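## Task

Move every battery into the bin labelled K, but leave the AA battery out of it. All other objects stay on the table. No item may stick out past the rim of any bin, and every bin must end upright and flat on the table. Items that stay put only because the gripper is holding them do not count. At the end, release everything and move the gripper away.

## Robot and tools

Robot: one six-joint arm (UR7e style) carrying a two-finger parallel gripper whose pads open to at most 50 mm. There is only one arm, so every command holds one row for it. Cameras: cam_high (overview) and cam_wrist (on the hand), both 896x504 pixels.

Frames: the scene frame has its origin on the table top right under the arm base, +z up, +x forward, +y to the left when facing +x. The base may sit slightly tilted, and the printed hand position gets less accurate far from the base. Gripper frame: fingers point along its +z, close along its x axis. end_effector_position is the spot between the pads; fingertips extend 17.5 mm past it. Pure rotations pivot about that spot. A flat block juts about 9 cm toward the gripper's -y side and rotates with it, so watch its clearance.

The row (10 numbers, same for every moving tool): x, y, z in metres, then qw, qx, qy, qz (w first), all an absolute target pose in the scene frame, not an offset. Then three gripper values, each from -1 to 1: position (+1 = fully open at 50 mm, about -0.65 = pads touching, -1 = grip, closing until something blocks the fingers); force_limit (per-pad press, roughly 20 N at -1, 102 N at 0, 185 N at +1, final force possibly ~17% above); speed (pad gap rate, 20 mm/s at -1, 85 at 0, 150 at +1). Repeat the wanted quaternion in every row, since the reported one drifts. A target more than 0.6 m from the last reported position along any gripper axis is refused. Each control step the command is clipped to within 100 mm and 16 degrees of the measured pose; position wins over orientation when both cannot be met.

execute_actions: argument actions is a list with zero or one entry. Empty list: just report state. Action: {"rows": [...], "steps": n}, with 1 to 15 rows and steps at most 15 (default 15), each step 1/30 s, one row per step, last row reused. Wait: {"steps": n} up to 300, counted from the previous result, so time spent replying is included. Optional pictures (boolean) toggles the images. A refused call moves nothing. After an action the arm only continues to the last clipped pose, so read the result and send the remainder.

move: target is one row (absolute pose plus gripper values; gripper values apply at once). speed in m/s, 0.002 to 0.5, default 0.25; turning capped at twice that in rad/s. The straight path lasts 0.5 to 10 s and stops early if longer. It does not avoid obstacles, and the hand can overshoot or lag. Optional stop_force in N, 9 to 40 (not allowed in the first 0.2 s of a scene): the path stops when the wrist sensor feels that much extra push opposing the motion, then backs up two steps and holds. Use it with very slow speed for touching down; the actual press can briefly exceed it. It is measured along the line to the target in the starting gripper axes, so it is unreliable on rotating moves, and it misses contacts above the wrist. Leave it out when lifting off something. The result adds a move: line with the ending (done, off_target, moving, held, fault, contact) and any limits (paced = pose clipped; held = some steps blocked, after which the arm may jump fast), plus distance from target.

wait: seconds 0 to 10; nothing new is sent. zoom_image: camera (cam_high or cam_wrist) and region [x0, y0, x1, y1] in image pixels from the top-left, at most 504 by 504. read_manual: only section "licences"; no motion. finished_scene: pass the scene number (1 or 2); it is final, reports success and gives the next task.

Order of work: look, locate items (zoom helps), approach from above with fingers open, descend slowly, close with position -1, confirm, lift, carry over the bin, lower, open, retreat; at the end release and move clear before calling finished_scene. The simulation keeps running while you reply; the arm follows commands about 0.17 s late and may be short of target after large moves.

Result lines: the state line gives pose and velocities. object_status: 0 fingers moving, 1 blocked while opening, 2 blocked while closing (a grip), 3 reached the commanded position or pads met (usually nothing held). Any new position value resets it to 0 until the fingers settle; force_limit and speed changes only apply with a position change of at least 0.01. Opening from position_measured: about (250 - counts) x 0.202 mm. If a grip loosens the fingers re-close, except after force_limit -1, which keeps status 2 even if the object slipped out; a grip on an immovable off-centre object fades. Hand target shows the current controller goal. pose unreachable and HELD mark steps altered or blocked by the clearance check (the mount counts as arm). Wrist force and Wrist torque are in gripper axes, pointing from a pressed surface into the arm, with up to ~4 N offset, noise, and saturation near 50 N. Joint torques are rough and offset. MOTOR HOT appears at 70 °C; at 85 °C the brakes lock until cooled (OVER-TEMPERATURE FAULT).

Avoid: TORQUE FAULT (joint load limits: 136 N m for the three big joints, 25.4 N m for the wrists, held weight included) and FORCE FAULT (150 N on any part), each halting the arm 10 s. The arm is stiff, so aiming even slightly into a firm surface can fault. Do not drop, slam, shove hard, tip bins or push anything off the table. Occasional outside tugs may disturb a held or loose item. Joint ranges in rad: pan -3.142 to 3.142, lift -6.283 to 6.283, elbow 0.000 to 3.142, three wrists -6.283 to 6.283.

Each tool is called after "Emit:" by a JSON object that holds its "op" and its "data", one argument or row to a line.

## Session

Emit:
{"op": "execute_actions", "data": {
  "actions": []
}}

Scene clock: 0.00 s of 4800.00 s.
end_effector_position=(+0.0106, +0.6440, +0.2505) position_measured=3 object_status=3 end_effector_quat_wxyz=(+0.223, +0.805, +0.358, +0.417) end_effector_velocity=(+0.000, +0.000, +0.001) end_effector_angular_velocity=(+0.002, +0.001, +0.000)
Joint positions: [ 1.947 -1.382  1.856 -2.169 -2.716  2.749]
Joint velocities: [ 0.    -0.001 -0.    -0.001  0.    -0.001]
Joint torques (N m, as the arm reports them, + toward a larger angle): no reading
Motor temperatures (°C, as the motors report them): [26 24 25 30 32 30]
Wrist force (N, on the end effector, along its own x y z axes, offset not removed): no reading
Wrist torque (N m, same axes, about the end effector's origin, offset not removed): no reading
Hand target: +0.011, +0.644, +0.250; +0.223, +0.805, +0.358, +0.417

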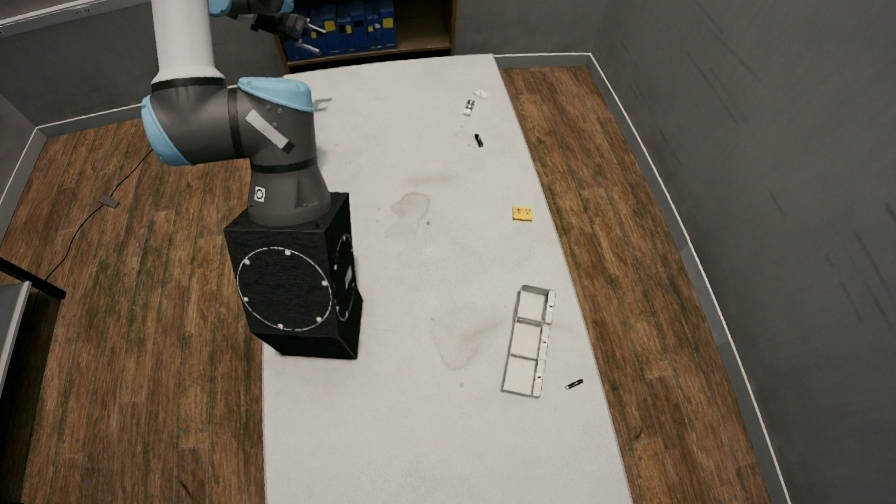

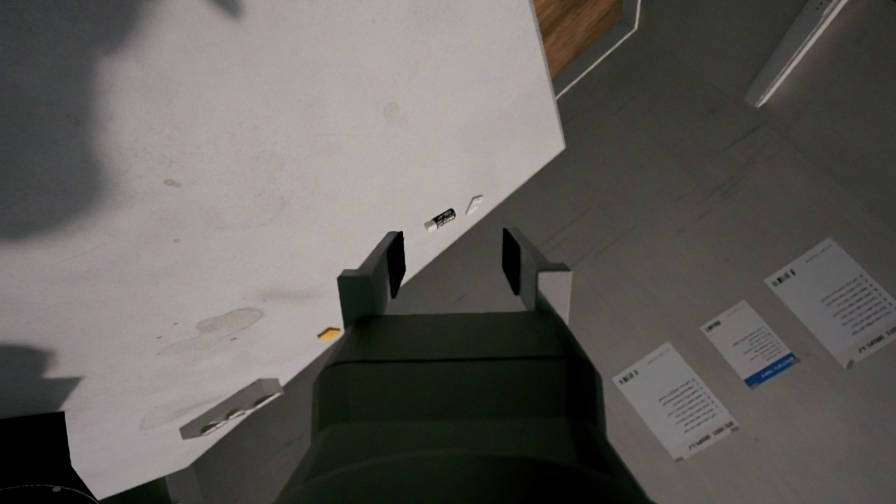

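Emit:
{"op": "move", "data": {
  "target": [0.43,0.42,0.18,0,1,0,0,1,-0.5,0]
}}

Emit:
{"op": "zoom_image", "data": {
  "camera": "cam_high",
  "region": [480,270,620,410]
}}

Scene clock: 5.30 s of 4800.00 s.
end_effector_position=(+0.4301, +0.4202, +0.1806) position_measured=3 object_status=3 end_effector_quat_wxyz=(-0.000, +1.000, +0.000, +0.001) end_effector_velocity=(-0.000, -0.001, -0.001) end_effector_angular_velocity=(+0.000, +0.007, -0.001)
Joint positions: [ 0.439 -1.456  2.126 -2.52  -1.042  1.907]
Joint velocities: [-0.001  0.004 -0.002  0.007  0.003 -0.004]
Joint torques (N m, as the arm reports them, + toward a larger angle): [-20.82 -21.44 -23.27  -0.01   1.18  -2.06]
Motor temperatures (°C, as the motors report them): [26 24 25 30 32 30]
Wrist force (N, on the end effector, along its own x y z axes, offset not removed): [2.2 -3.5 0.4]
Wrist torque (N m, same axes, about the end effector's origin, offset not removed): [-0.62 -0.24 0.12]
Hand target: +0.430, +0.420, +0.181; -0.000, +1.000, +0.000, +0.001
Off the commanded pose: 0.001 m, 0 deg.
move: done

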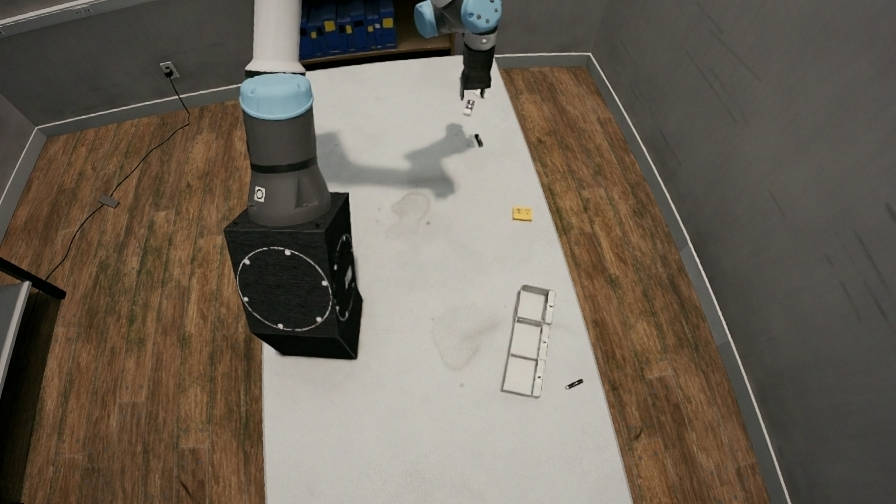

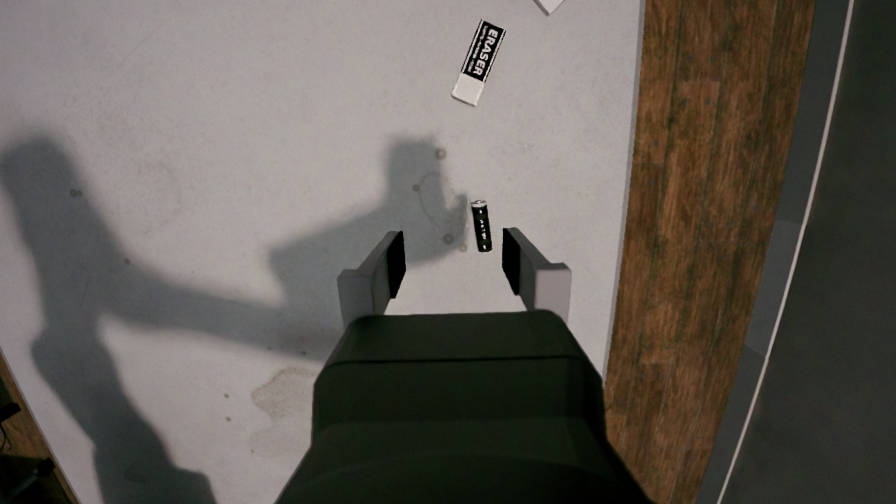

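Region (480, 270, 620, 410) of cam_high's 896x504 image, scaled by 3.600, with more detail than that image has.

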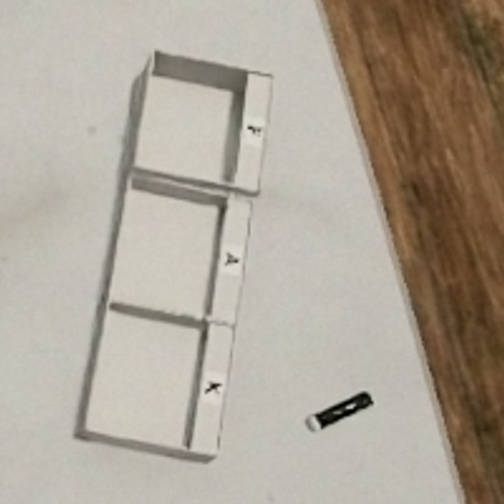

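Emit:
{"op": "zoom_image", "data": {
  "camera": "cam_wrist",
  "region": [420,0,620,260]
}}

Emit:
{"op": "move", "data": {
  "target": [0.45,0,0.15,0,0.966,-0.259,0,1,-0.5,0]
}}

Emit:
{"op": "move", "data": {
  "target": [0.52,-0.345,0.11,0,0.866,-0.5,0,1,-0.5,0]
}}

Region (420, 0, 620, 260) of cam_wrist's 896x504 image, scaled by 1.938, with more detail than that image has; it fills the left 388 columns of this view, and the rest is white.

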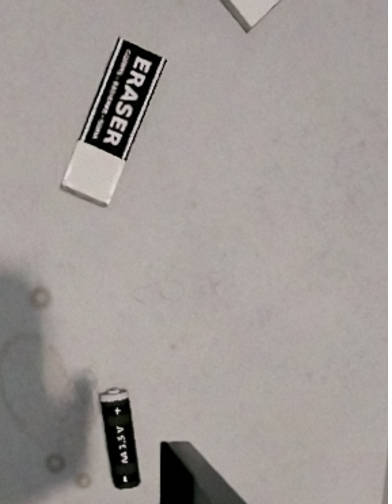

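Scene clock: 12.70 s of 4800.00 s.
end_effector_position=(+0.4502, -0.0003, +0.1500) position_measured=3 object_status=3 end_effector_quat_wxyz=(+0.000, +0.966, -0.259, +0.001) end_effector_velocity=(+0.001, -0.002, -0.000) end_effector_angular_velocity=(-0.001, -0.002, +0.001)
Joint positions: [-0.333 -0.997  2.348 -2.707 -1.016  1.521]
Joint velocities: [-0.002  0.003 -0.002 -0.003 -0.    -0.001]
Joint torques (N m, as the arm reports them, + toward a larger angle): [-31.48 -18.01 -20.89  -3.99  -1.26  -1.98]
Motor temperatures (°C, as the motors report them): [26 24 25 30 32 30]
Wrist force (N, on the end effector, along its own x y z axes, offset not removed): [3.4 -2.4 -1.2]
Wrist torque (N m, same axes, about the end effector's origin, offset not removed): [-0.52 -0.52 -0.04]
Hand target: +0.450, -0.000, +0.150; +0.000, +0.966, -0.259, +0.001
Off the commanded pose: 0.000 m, 0 deg.
After step 90, 2.13 s passed at rest.
move: done

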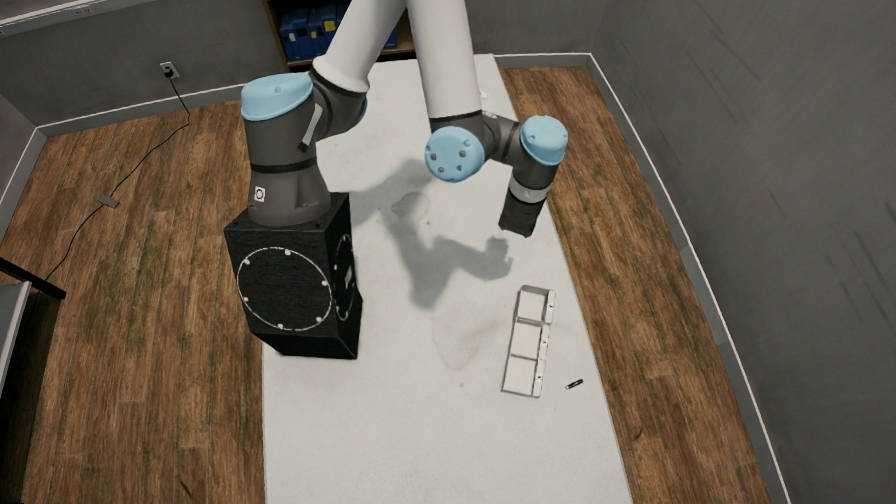

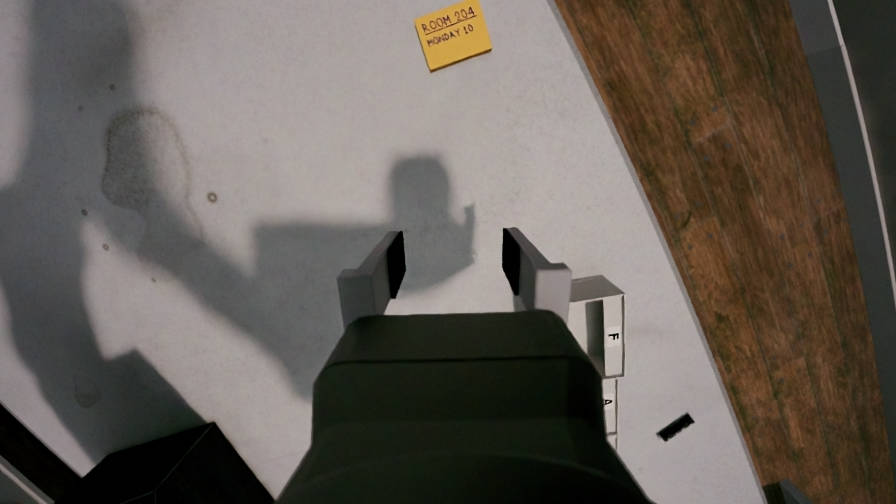

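Scene clock: 14.70 s of 4800.00 s.
end_effector_position=(+0.5198, -0.3452, +0.1102) position_measured=3 object_status=3 end_effector_quat_wxyz=(+0.000, +0.866, -0.500, +0.000) end_effector_velocity=(-0.001, -0.000, -0.002) end_effector_angular_velocity=(+0.005, +0.004, -0.003)
Joint positions: [-0.648 -0.377  1.673 -2.482 -1.111  1.699]
Joint velocities: [ 0.     0.004 -0.003  0.006 -0.     0.001]
Joint torques (N m, as the arm reports them, + toward a larger angle): [-39.95 -35.77 -24.14  -0.37  -1.31   1.67]
Motor temperatures (°C, as the motors report them): [26 24 25 30 32 30]
Wrist force (N, on the end effector, along its own x y z axes, offset not removed): [4.0 -1.3 -1.1]
Wrist torque (N m, same axes, about the end effector's origin, offset not removed): [-0.24 -0.51 0.03]
Hand target: +0.520, -0.345, +0.110; +0.000, +0.866, -0.500, +0.000
Off the commanded pose: 0.000 m, 0 deg.
move: done

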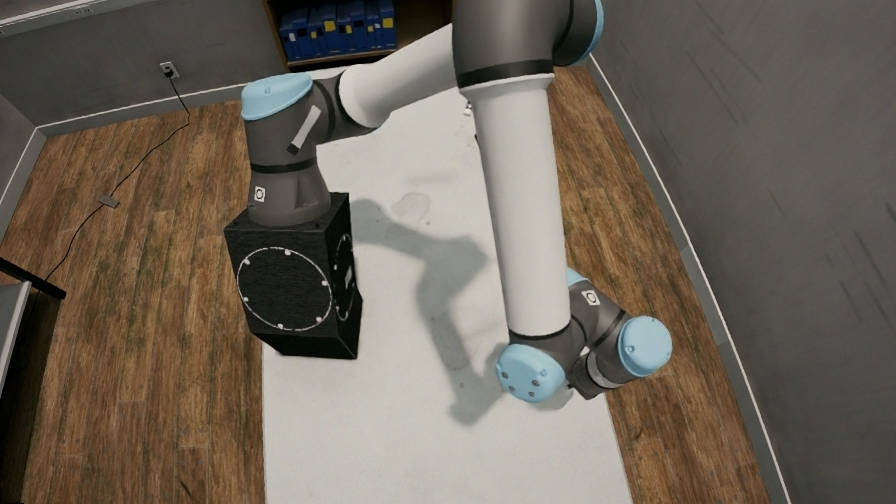

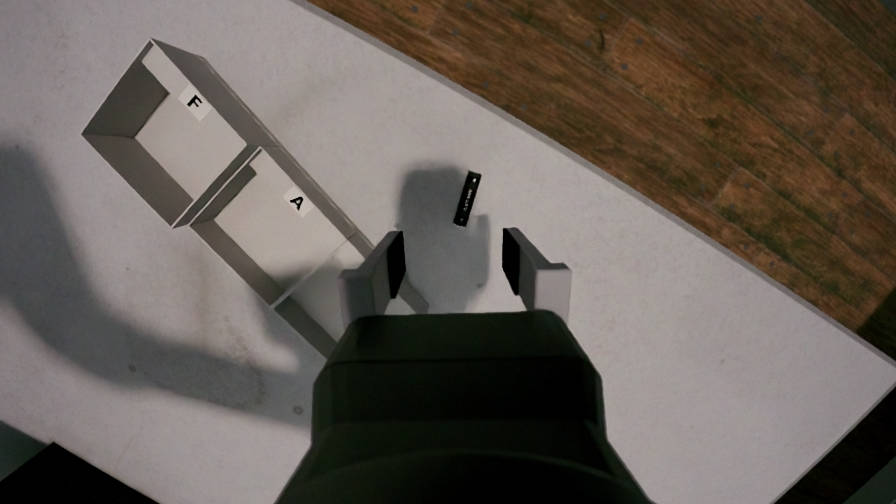

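Emit:
{"op": "move", "data": {
  "target": [0.5385,-0.345,0.04,0,0.793,-0.609,0,0.5,-0.5,0],
  "speed": 0.1
}}

Emit:
{"op": "move", "data": {
  "target": [0.5385,-0.345,0.016,0,0.793,-0.609,0,0.5,-0.5,0],
  "speed": 0.006,
  "stop_force": 9
}}

Scene clock: 21.77 s of 4800.00 s.
end_effector_position=(+0.5385, -0.3450, +0.0401) position_measured=78 object_status=3 end_effector_quat_wxyz=(-0.000, +0.793, -0.609, -0.000) end_effector_velocity=(-0.001, +0.001, -0.002) end_effector_angular_velocity=(+0.002, +0.002, -0.007)
Joint positions: [-0.57  -0.25   1.604 -2.576 -1.082  2.043]
Joint velocities: [ 0.003  0.003 -0.    -0.001  0.     0.008]
Joint torques (N m, as the arm reports them, + toward a larger angle): [-16.84 -37.54 -21.89  -4.43   1.19   1.86]
Motor temperatures (°C, as the motors report them): [26 24 25 30 32 30]
Wrist force (N, on the end effector, along its own x y z axes, offset not removed): [4.9 -2.9 0.2]
Wrist torque (N m, same axes, about the end effector's origin, offset not removed): [-0.59 -0.72 -0.02]
Hand target: +0.539, -0.345, +0.040; -0.000, +0.793, -0.609, -0.000
Off the commanded pose: 0.000 m, 0 deg.
After step 90, 2.37 s passed at rest.
move: done

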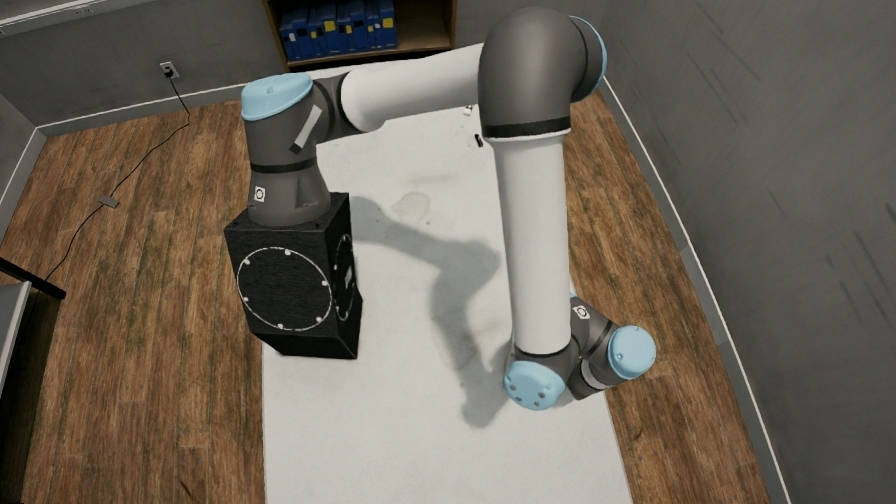

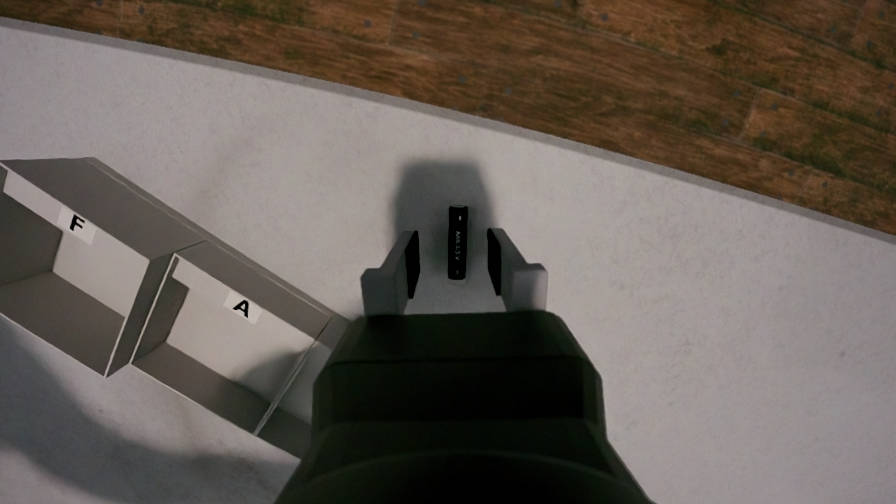

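Scene clock: 25.63 s of 4800.00 s.
end_effector_position=(+0.5386, -0.3450, +0.0191) position_measured=78 object_status=3 end_effector_quat_wxyz=(-0.000, +0.793, -0.609, +0.000) end_effector_velocity=(-0.002, +0.002, -0.001) end_effector_angular_velocity=(+0.004, +0.005, +0.001)
Joint positions: [-0.553 -0.21   1.585 -2.606 -1.077  2.062]
Joint velocities: [ 0.001 -0.002  0.004  0.005 -0.    -0.003]
Joint torques (N m, as the arm reports them, + toward a larger angle): [-30.65 -44.74  -0.5    1.25   0.84  -1.75]
Motor temperatures (°C, as the motors report them): [26 24 25 30 32 30]
Wrist force (N, on the end effector, along its own x y z axes, offset not removed): [6.0 -3.2 -10.1]
Wrist torque (N m, same axes, about the end effector's origin, offset not removed): [-0.52 0.03 0.10]
Hand target: +0.539, -0.345, +0.019; -0.000, +0.793, -0.609, -0.000
Off the commanded pose: 0.003 m, 0 deg.
move: contact

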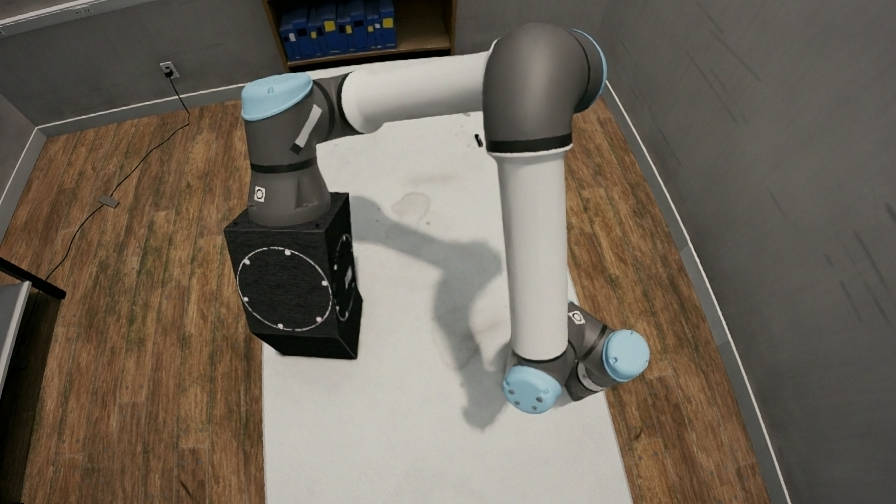

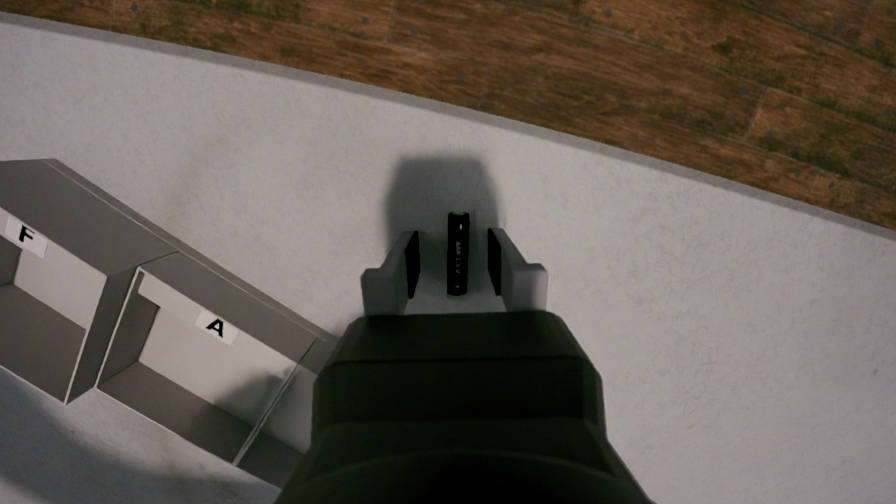

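Row direction is about 76°; use yaw -14°.

Emit:
{"op": "move", "data": {
  "target": [0.5385,-0.345,0.0205,0,0.793,-0.609,0,-1,-0.5,0],
  "speed": 0.01
}}

Emit:
{"op": "move", "data": {
  "target": [0.5385,-0.345,0.1,0,0.793,-0.609,0,-1,-0.5,0]
}}

Emit:
{"op": "move", "data": {
  "target": [0.441,-0.31,0.1,0,0.9925,-0.122,0,-1,-0.5,0]
}}

Scene clock: 30.40 s of 4800.00 s.
end_effector_position=(+0.5385, -0.3450, +0.0205) position_measured=205 object_status=2 end_effector_quat_wxyz=(+0.000, +0.793, -0.609, +0.000) end_effector_velocity=(+0.001, -0.001, +0.001) end_effector_angular_velocity=(-0.001, -0.002, -0.000)
Joint positions: [-0.554 -0.213  1.586 -2.604 -1.077  2.061]
Joint velocities: [-0.001 -0.002  0.    -0.001  0.     0.   ]
Joint torques (N m, as the arm reports them, + toward a larger angle): [-40.43 -51.32  -4.21  -0.32  -1.27  -1.94]
Motor temperatures (°C, as the motors report them): [26 24 25 30 32 30]
Wrist force (N, on the end effector, along its own x y z axes, offset not removed): [4.3 -2.3 -1.9]
Wrist torque (N m, same axes, about the end effector's origin, offset not removed): [-0.56 -0.63 -0.12]
Hand target: +0.538, -0.345, +0.021; +0.000, +0.793, -0.609, +0.000
Off the commanded pose: 0.000 m, 0 deg.
After step 90, 1.07 s passed at rest.
move: done

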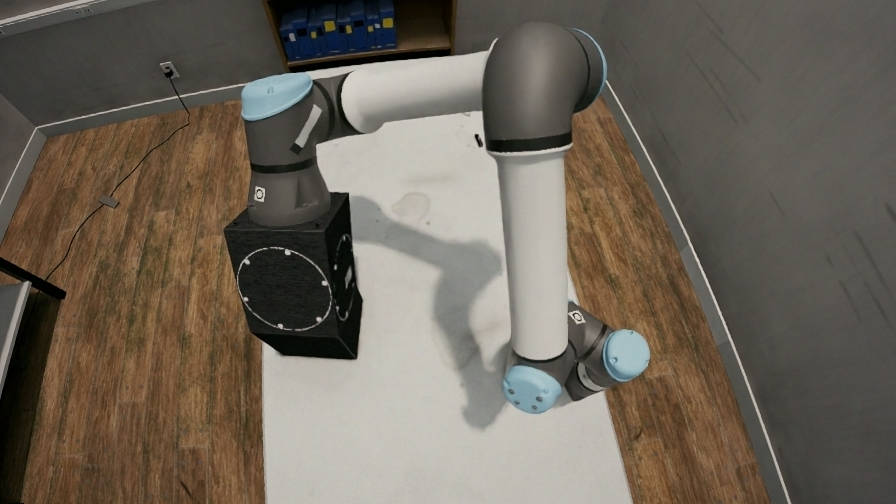

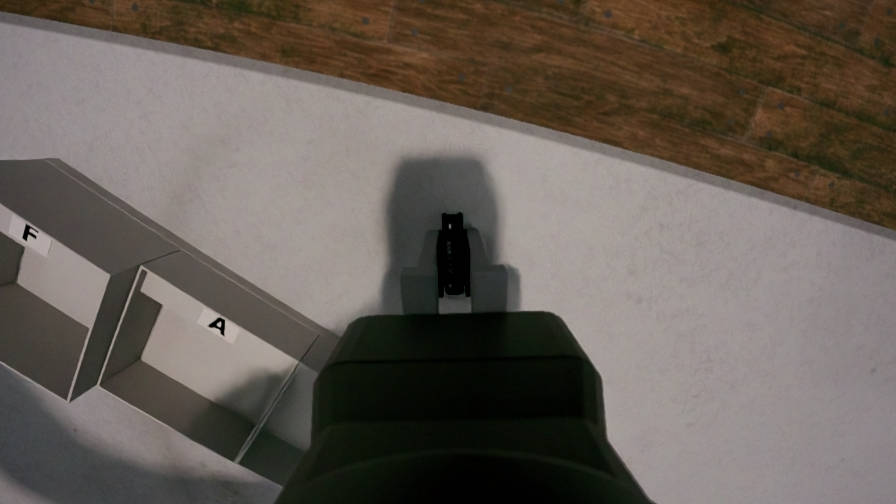

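Scene clock: 31.33 s of 4800.00 s.
end_effector_position=(+0.5384, -0.3450, +0.0999) position_measured=205 object_status=2 end_effector_quat_wxyz=(+0.000, +0.793, -0.609, +0.000) end_effector_velocity=(-0.001, +0.000, +0.002) end_effector_angular_velocity=(+0.002, +0.001, -0.002)
Joint positions: [-0.616 -0.36   1.642 -2.482 -1.099  1.995]
Joint velocities: [-0.002 -0.003  0.001  0.006 -0.001 -0.001]
Joint torques (N m, as the arm reports them, + toward a larger angle): [-41.04 -51.06  -7.15  -0.14  -1.4   -1.93]
Motor temperatures (°C, as the motors report them): [26 24 25 30 32 30]
Wrist force (N, on the end effector, along its own x y z axes, offset not removed): [2.3 -1.9 0.8]
Wrist torque (N m, same axes, about the end effector's origin, offset not removed): [-0.40 -0.39 -0.06]
Hand target: +0.538, -0.345, +0.100; +0.000, +0.793, -0.609, +0.000
Off the commanded pose: 0.000 m, 0 deg.
move: done

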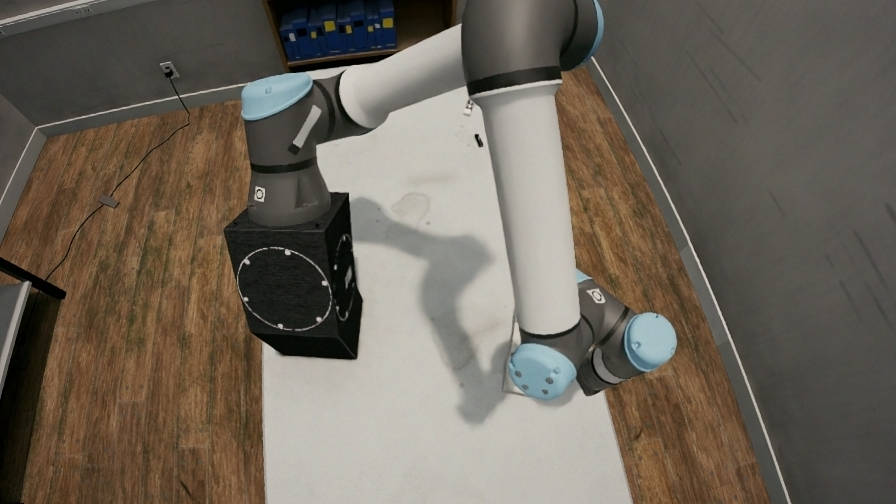

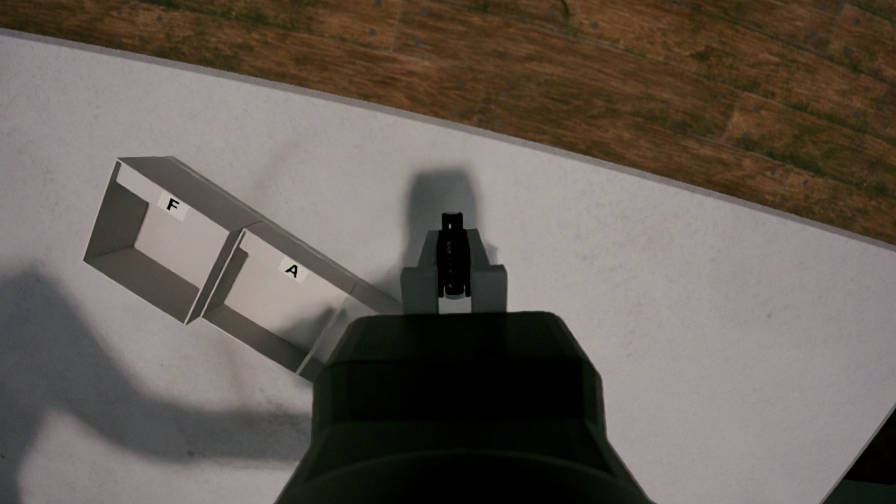

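Scene clock: 33.93 s of 4800.00 s.
end_effector_position=(+0.4410, -0.3101, +0.0999) position_measured=205 object_status=2 end_effector_quat_wxyz=(+0.000, +0.992, -0.122, -0.000) end_effector_velocity=(-0.000, +0.001, +0.000) end_effector_angular_velocity=(+0.002, -0.001, +0.008)
Joint positions: [-0.701 -0.408  1.867 -2.62  -1.131  0.843]
Joint velocities: [-0.001 -0.001  0.002  0.001  0.002 -0.009]
Joint torques (N m, as the arm reports them, + toward a larger angle): [-36.89 -46.54  -3.57  -4.11   1.23  -2.  ]
Motor temperatures (°C, as the motors report them): [26 24 25 30 32 30]
Wrist force (N, on the end effector, along its own x y z axes, offset not removed): [2.0 -1.9 -0.9]
Wrist torque (N m, same axes, about the end effector's origin, offset not removed): [-0.32 -0.24 0.07]
Hand target: +0.441, -0.310, +0.100; +0.000, +0.993, -0.122, +0.000
Off the commanded pose: 0.000 m, 0 deg.
move: done

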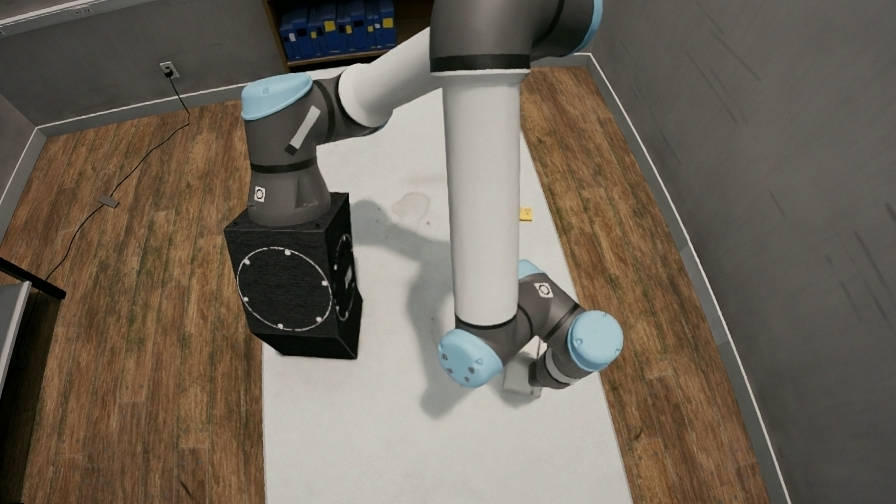

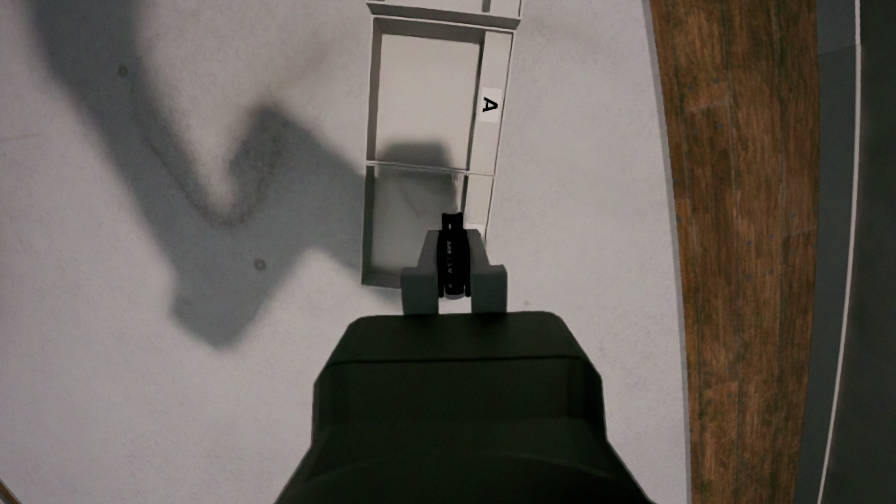

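Emit:
{"op": "move", "data": {
  "target": [0.4175,-0.301,0.07,0,0.9925,-0.122,0,-1,-0.5,0],
  "speed": 0.1
}}

Emit:
{"op": "move", "data": {
  "target": [0.4175,-0.301,0.028,0,0.9925,-0.122,0,-1,-0.5,0],
  "speed": 0.015,
  "stop_force": 9
}}

Emit:
{"op": "move", "data": {
  "target": [0.4175,-0.301,0.028,0,0.9925,-0.122,0,0,-0.5,-0.5],
  "speed": 0.01
}}

Emit:
{"op": "move", "data": {
  "target": [0.4175,-0.301,0.2,0,0.9925,-0.122,0,0,-0.5,-0.5]
}}

Emit:
{"op": "zoom_image", "data": {
  "camera": "cam_high",
  "region": [440,70,520,130]
}}

Scene clock: 44.23 s of 4800.00 s.
end_effector_position=(+0.4176, -0.3010, +0.0701) position_measured=205 object_status=2 end_effector_quat_wxyz=(-0.000, +0.993, -0.122, -0.000) end_effector_velocity=(-0.001, +0.001, -0.002) end_effector_angular_velocity=(+0.001, +0.001, -0.001)
Joint positions: [-0.701 -0.358  1.919 -2.722 -1.131  0.842]
Joint velocities: [ 0.001  0.003  0.001 -0.003  0.     0.002]
Joint torques (N m, as the arm reports them, + toward a larger angle): [-35.52 -34.11  -2.99  -4.27  -1.14   1.51]
Motor temperatures (°C, as the motors report them): [26 24 25 30 32 30]
Wrist force (N, on the end effector, along its own x y z axes, offset not removed): [2.4 -2.2 -0.8]
Wrist torque (N m, same axes, about the end effector's origin, offset not removed): [-0.49 -0.37 0.11]
Hand target: +0.418, -0.301, +0.070; -0.000, +0.993, -0.122, -0.000
Off the commanded pose: 0.000 m, 0 deg.
After step 90, 6.43 s passed at rest.
move: done

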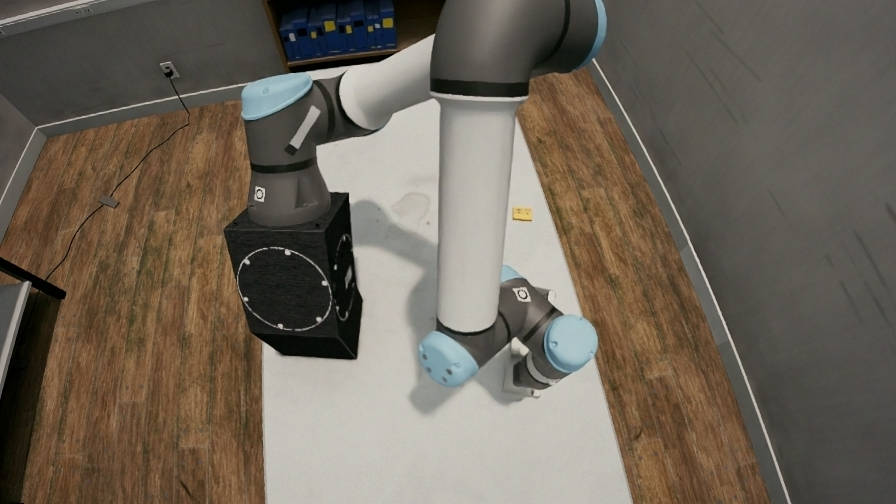

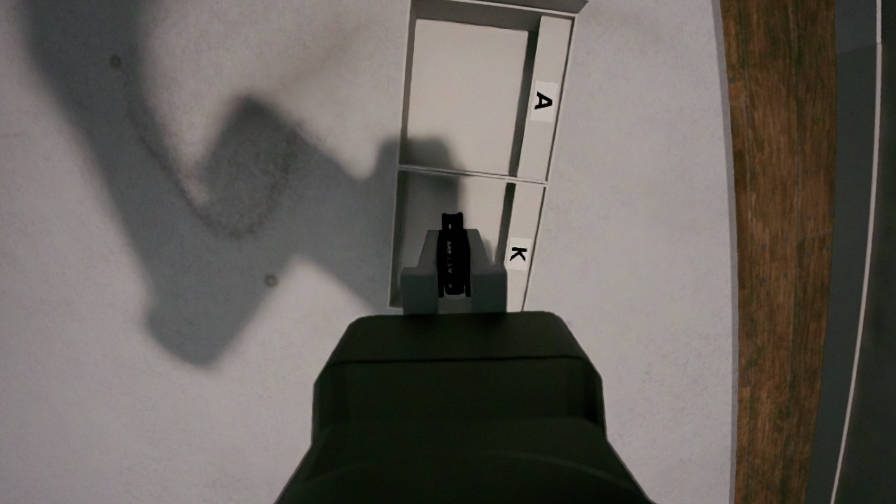

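Scene clock: 47.30 s of 4800.00 s.
end_effector_position=(+0.4175, -0.3010, +0.0281) position_measured=205 object_status=2 end_effector_quat_wxyz=(-0.000, +0.993, -0.122, -0.000) end_effector_velocity=(-0.001, +0.000, -0.001) end_effector_angular_velocity=(+0.001, +0.000, -0.002)
Joint positions: [-0.664 -0.268  1.886 -2.795 -1.117  0.88 ]
Joint velocities: [ 0.     0.003 -0.    -0.001  0.001  0.001]
Joint torques (N m, as the arm reports them, + toward a larger angle): [-14.48 -33.26 -18.52  -4.02   1.04   1.52]
Motor temperatures (°C, as the motors report them): [26 24 25 30 32 30]
Wrist force (N, on the end effector, along its own x y z axes, offset not removed): [1.0 0.2 -0.6]
Wrist torque (N m, same axes, about the end effector's origin, offset not removed): [0.01 -0.11 0.02]
Hand target: +0.418, -0.301, +0.028; -0.000, +0.993, -0.122, -0.000
Off the commanded pose: 0.000 m, 0 deg.
move: done

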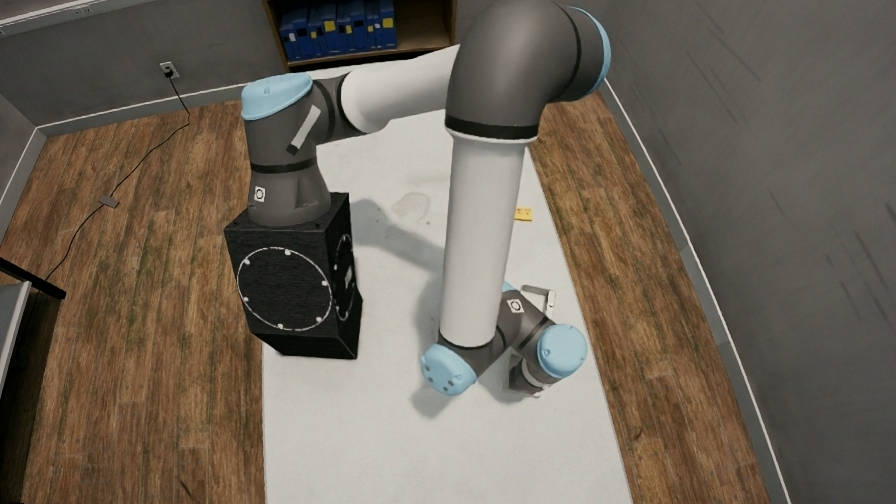

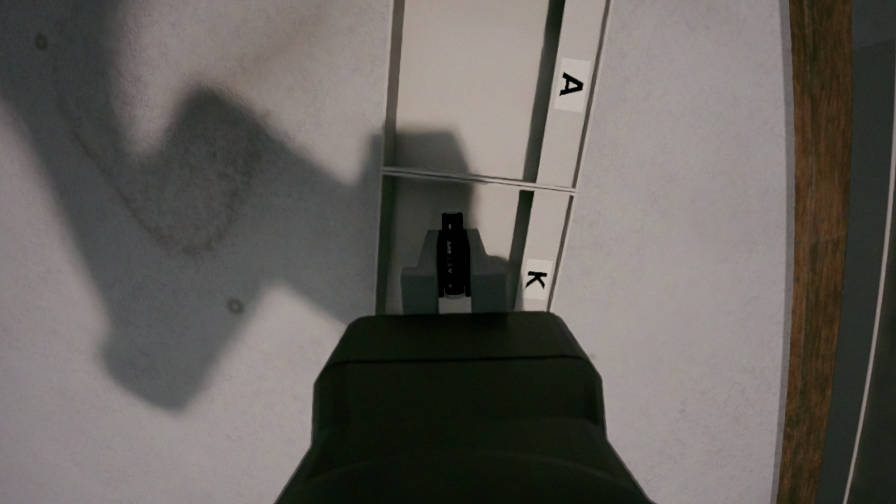

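Scene clock: 48.00 s of 4800.00 s.
end_effector_position=(+0.4175, -0.3010, +0.0280) position_measured=152 object_status=3 end_effector_quat_wxyz=(+0.000, +0.993, -0.122, +0.000) end_effector_velocity=(-0.000, +0.000, -0.000) end_effector_angular_velocity=(+0.000, +0.001, -0.000)
Joint positions: [-0.664 -0.267  1.886 -2.796 -1.117  0.88 ]
Joint velocities: [-0.    -0.     0.001 -0.    -0.    -0.   ]
Joint torques (N m, as the arm reports them, + toward a larger angle): [-14.34 -34.08  -9.08  -4.24   0.5    1.74]
Motor temperatures (°C, as the motors report them): [26 24 25 30 32 30]
Wrist force (N, on the end effector, along its own x y z axes, offset not removed): [2.0 -2.1 -0.1]
Wrist torque (N m, same axes, about the end effector's origin, offset not removed): [-0.36 -0.16 -0.04]
Hand target: +0.418, -0.301, +0.028; -0.000, +0.993, -0.122, -0.000
Off the commanded pose: 0.000 m, 0 deg.
move: done

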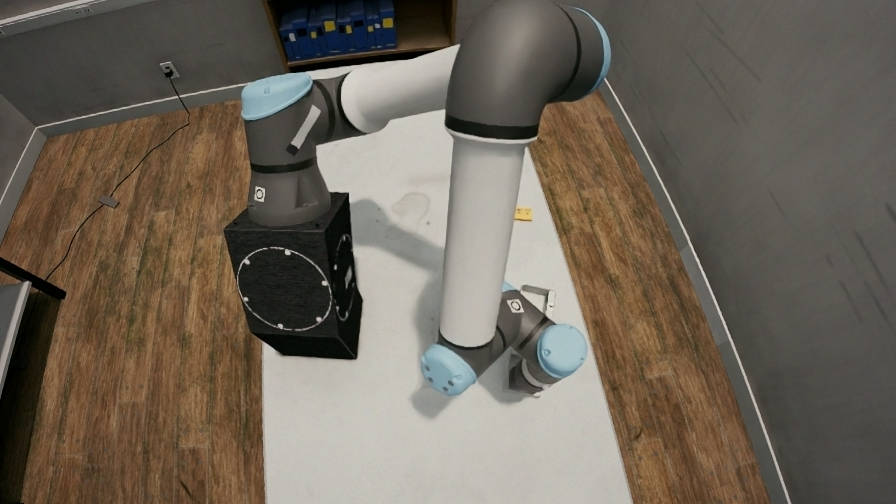

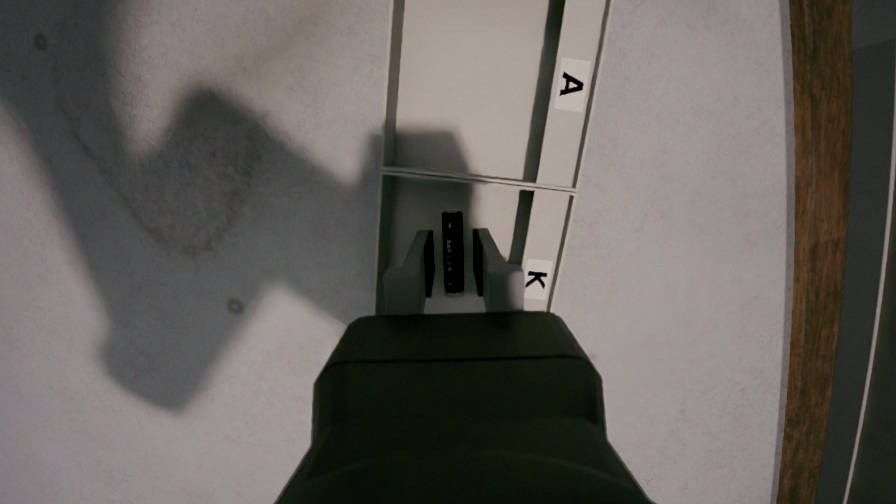

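Scene clock: 49.27 s of 4800.00 s.
end_effector_position=(+0.4174, -0.3010, +0.1999) position_measured=152 object_status=3 end_effector_quat_wxyz=(+0.000, +0.993, -0.122, +0.000) end_effector_velocity=(-0.000, -0.000, +0.002) end_effector_angular_velocity=(+0.001, +0.000, -0.001)
Joint positions: [-0.805 -0.626  1.953 -2.446 -1.175  0.739]
Joint velocities: [-0.002 -0.003 -0.     0.005 -0.001 -0.001]
Joint torques (N m, as the arm reports them, + toward a larger angle): [-36.14 -42.41 -24.78  -0.37  -1.36  -1.87]
Motor temperatures (°C, as the motors report them): [26 24 25 30 32 30]
Wrist force (N, on the end effector, along its own x y z axes, offset not removed): [1.6 -2.9 -1.6]
Wrist torque (N m, same axes, about the end effector's origin, offset not removed): [-0.62 -0.14 0.07]
Hand target: +0.417, -0.301, +0.200; +0.000, +0.993, -0.122, +0.000
Off the commanded pose: 0.000 m, 0 deg.
move: done

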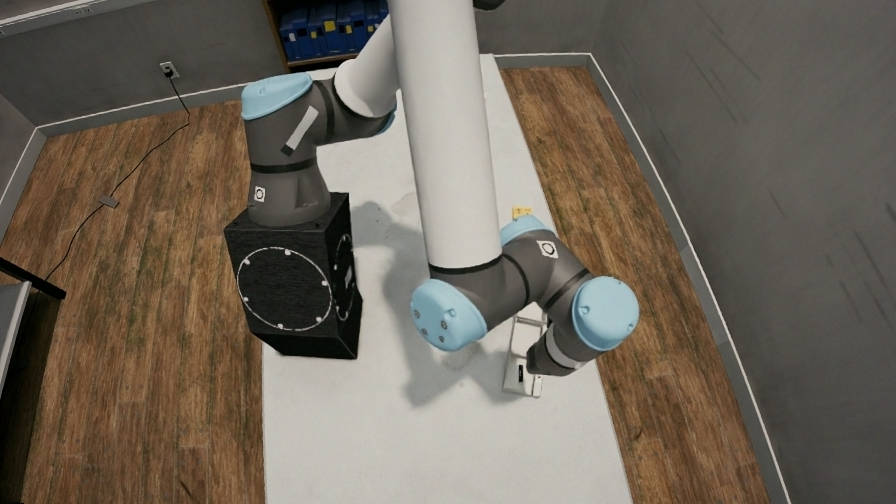

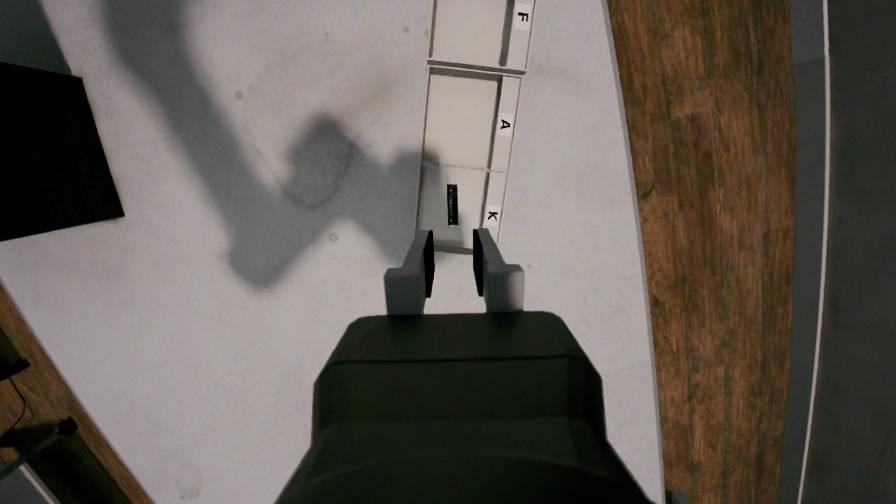

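Region (440, 70, 520, 130) of cam_high's 896x504 image, scaled by 6.300, with more detail than that image has; it fills the top 378 rows of this view, and the rest is white.

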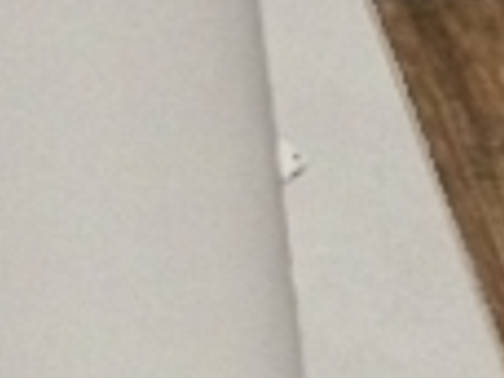

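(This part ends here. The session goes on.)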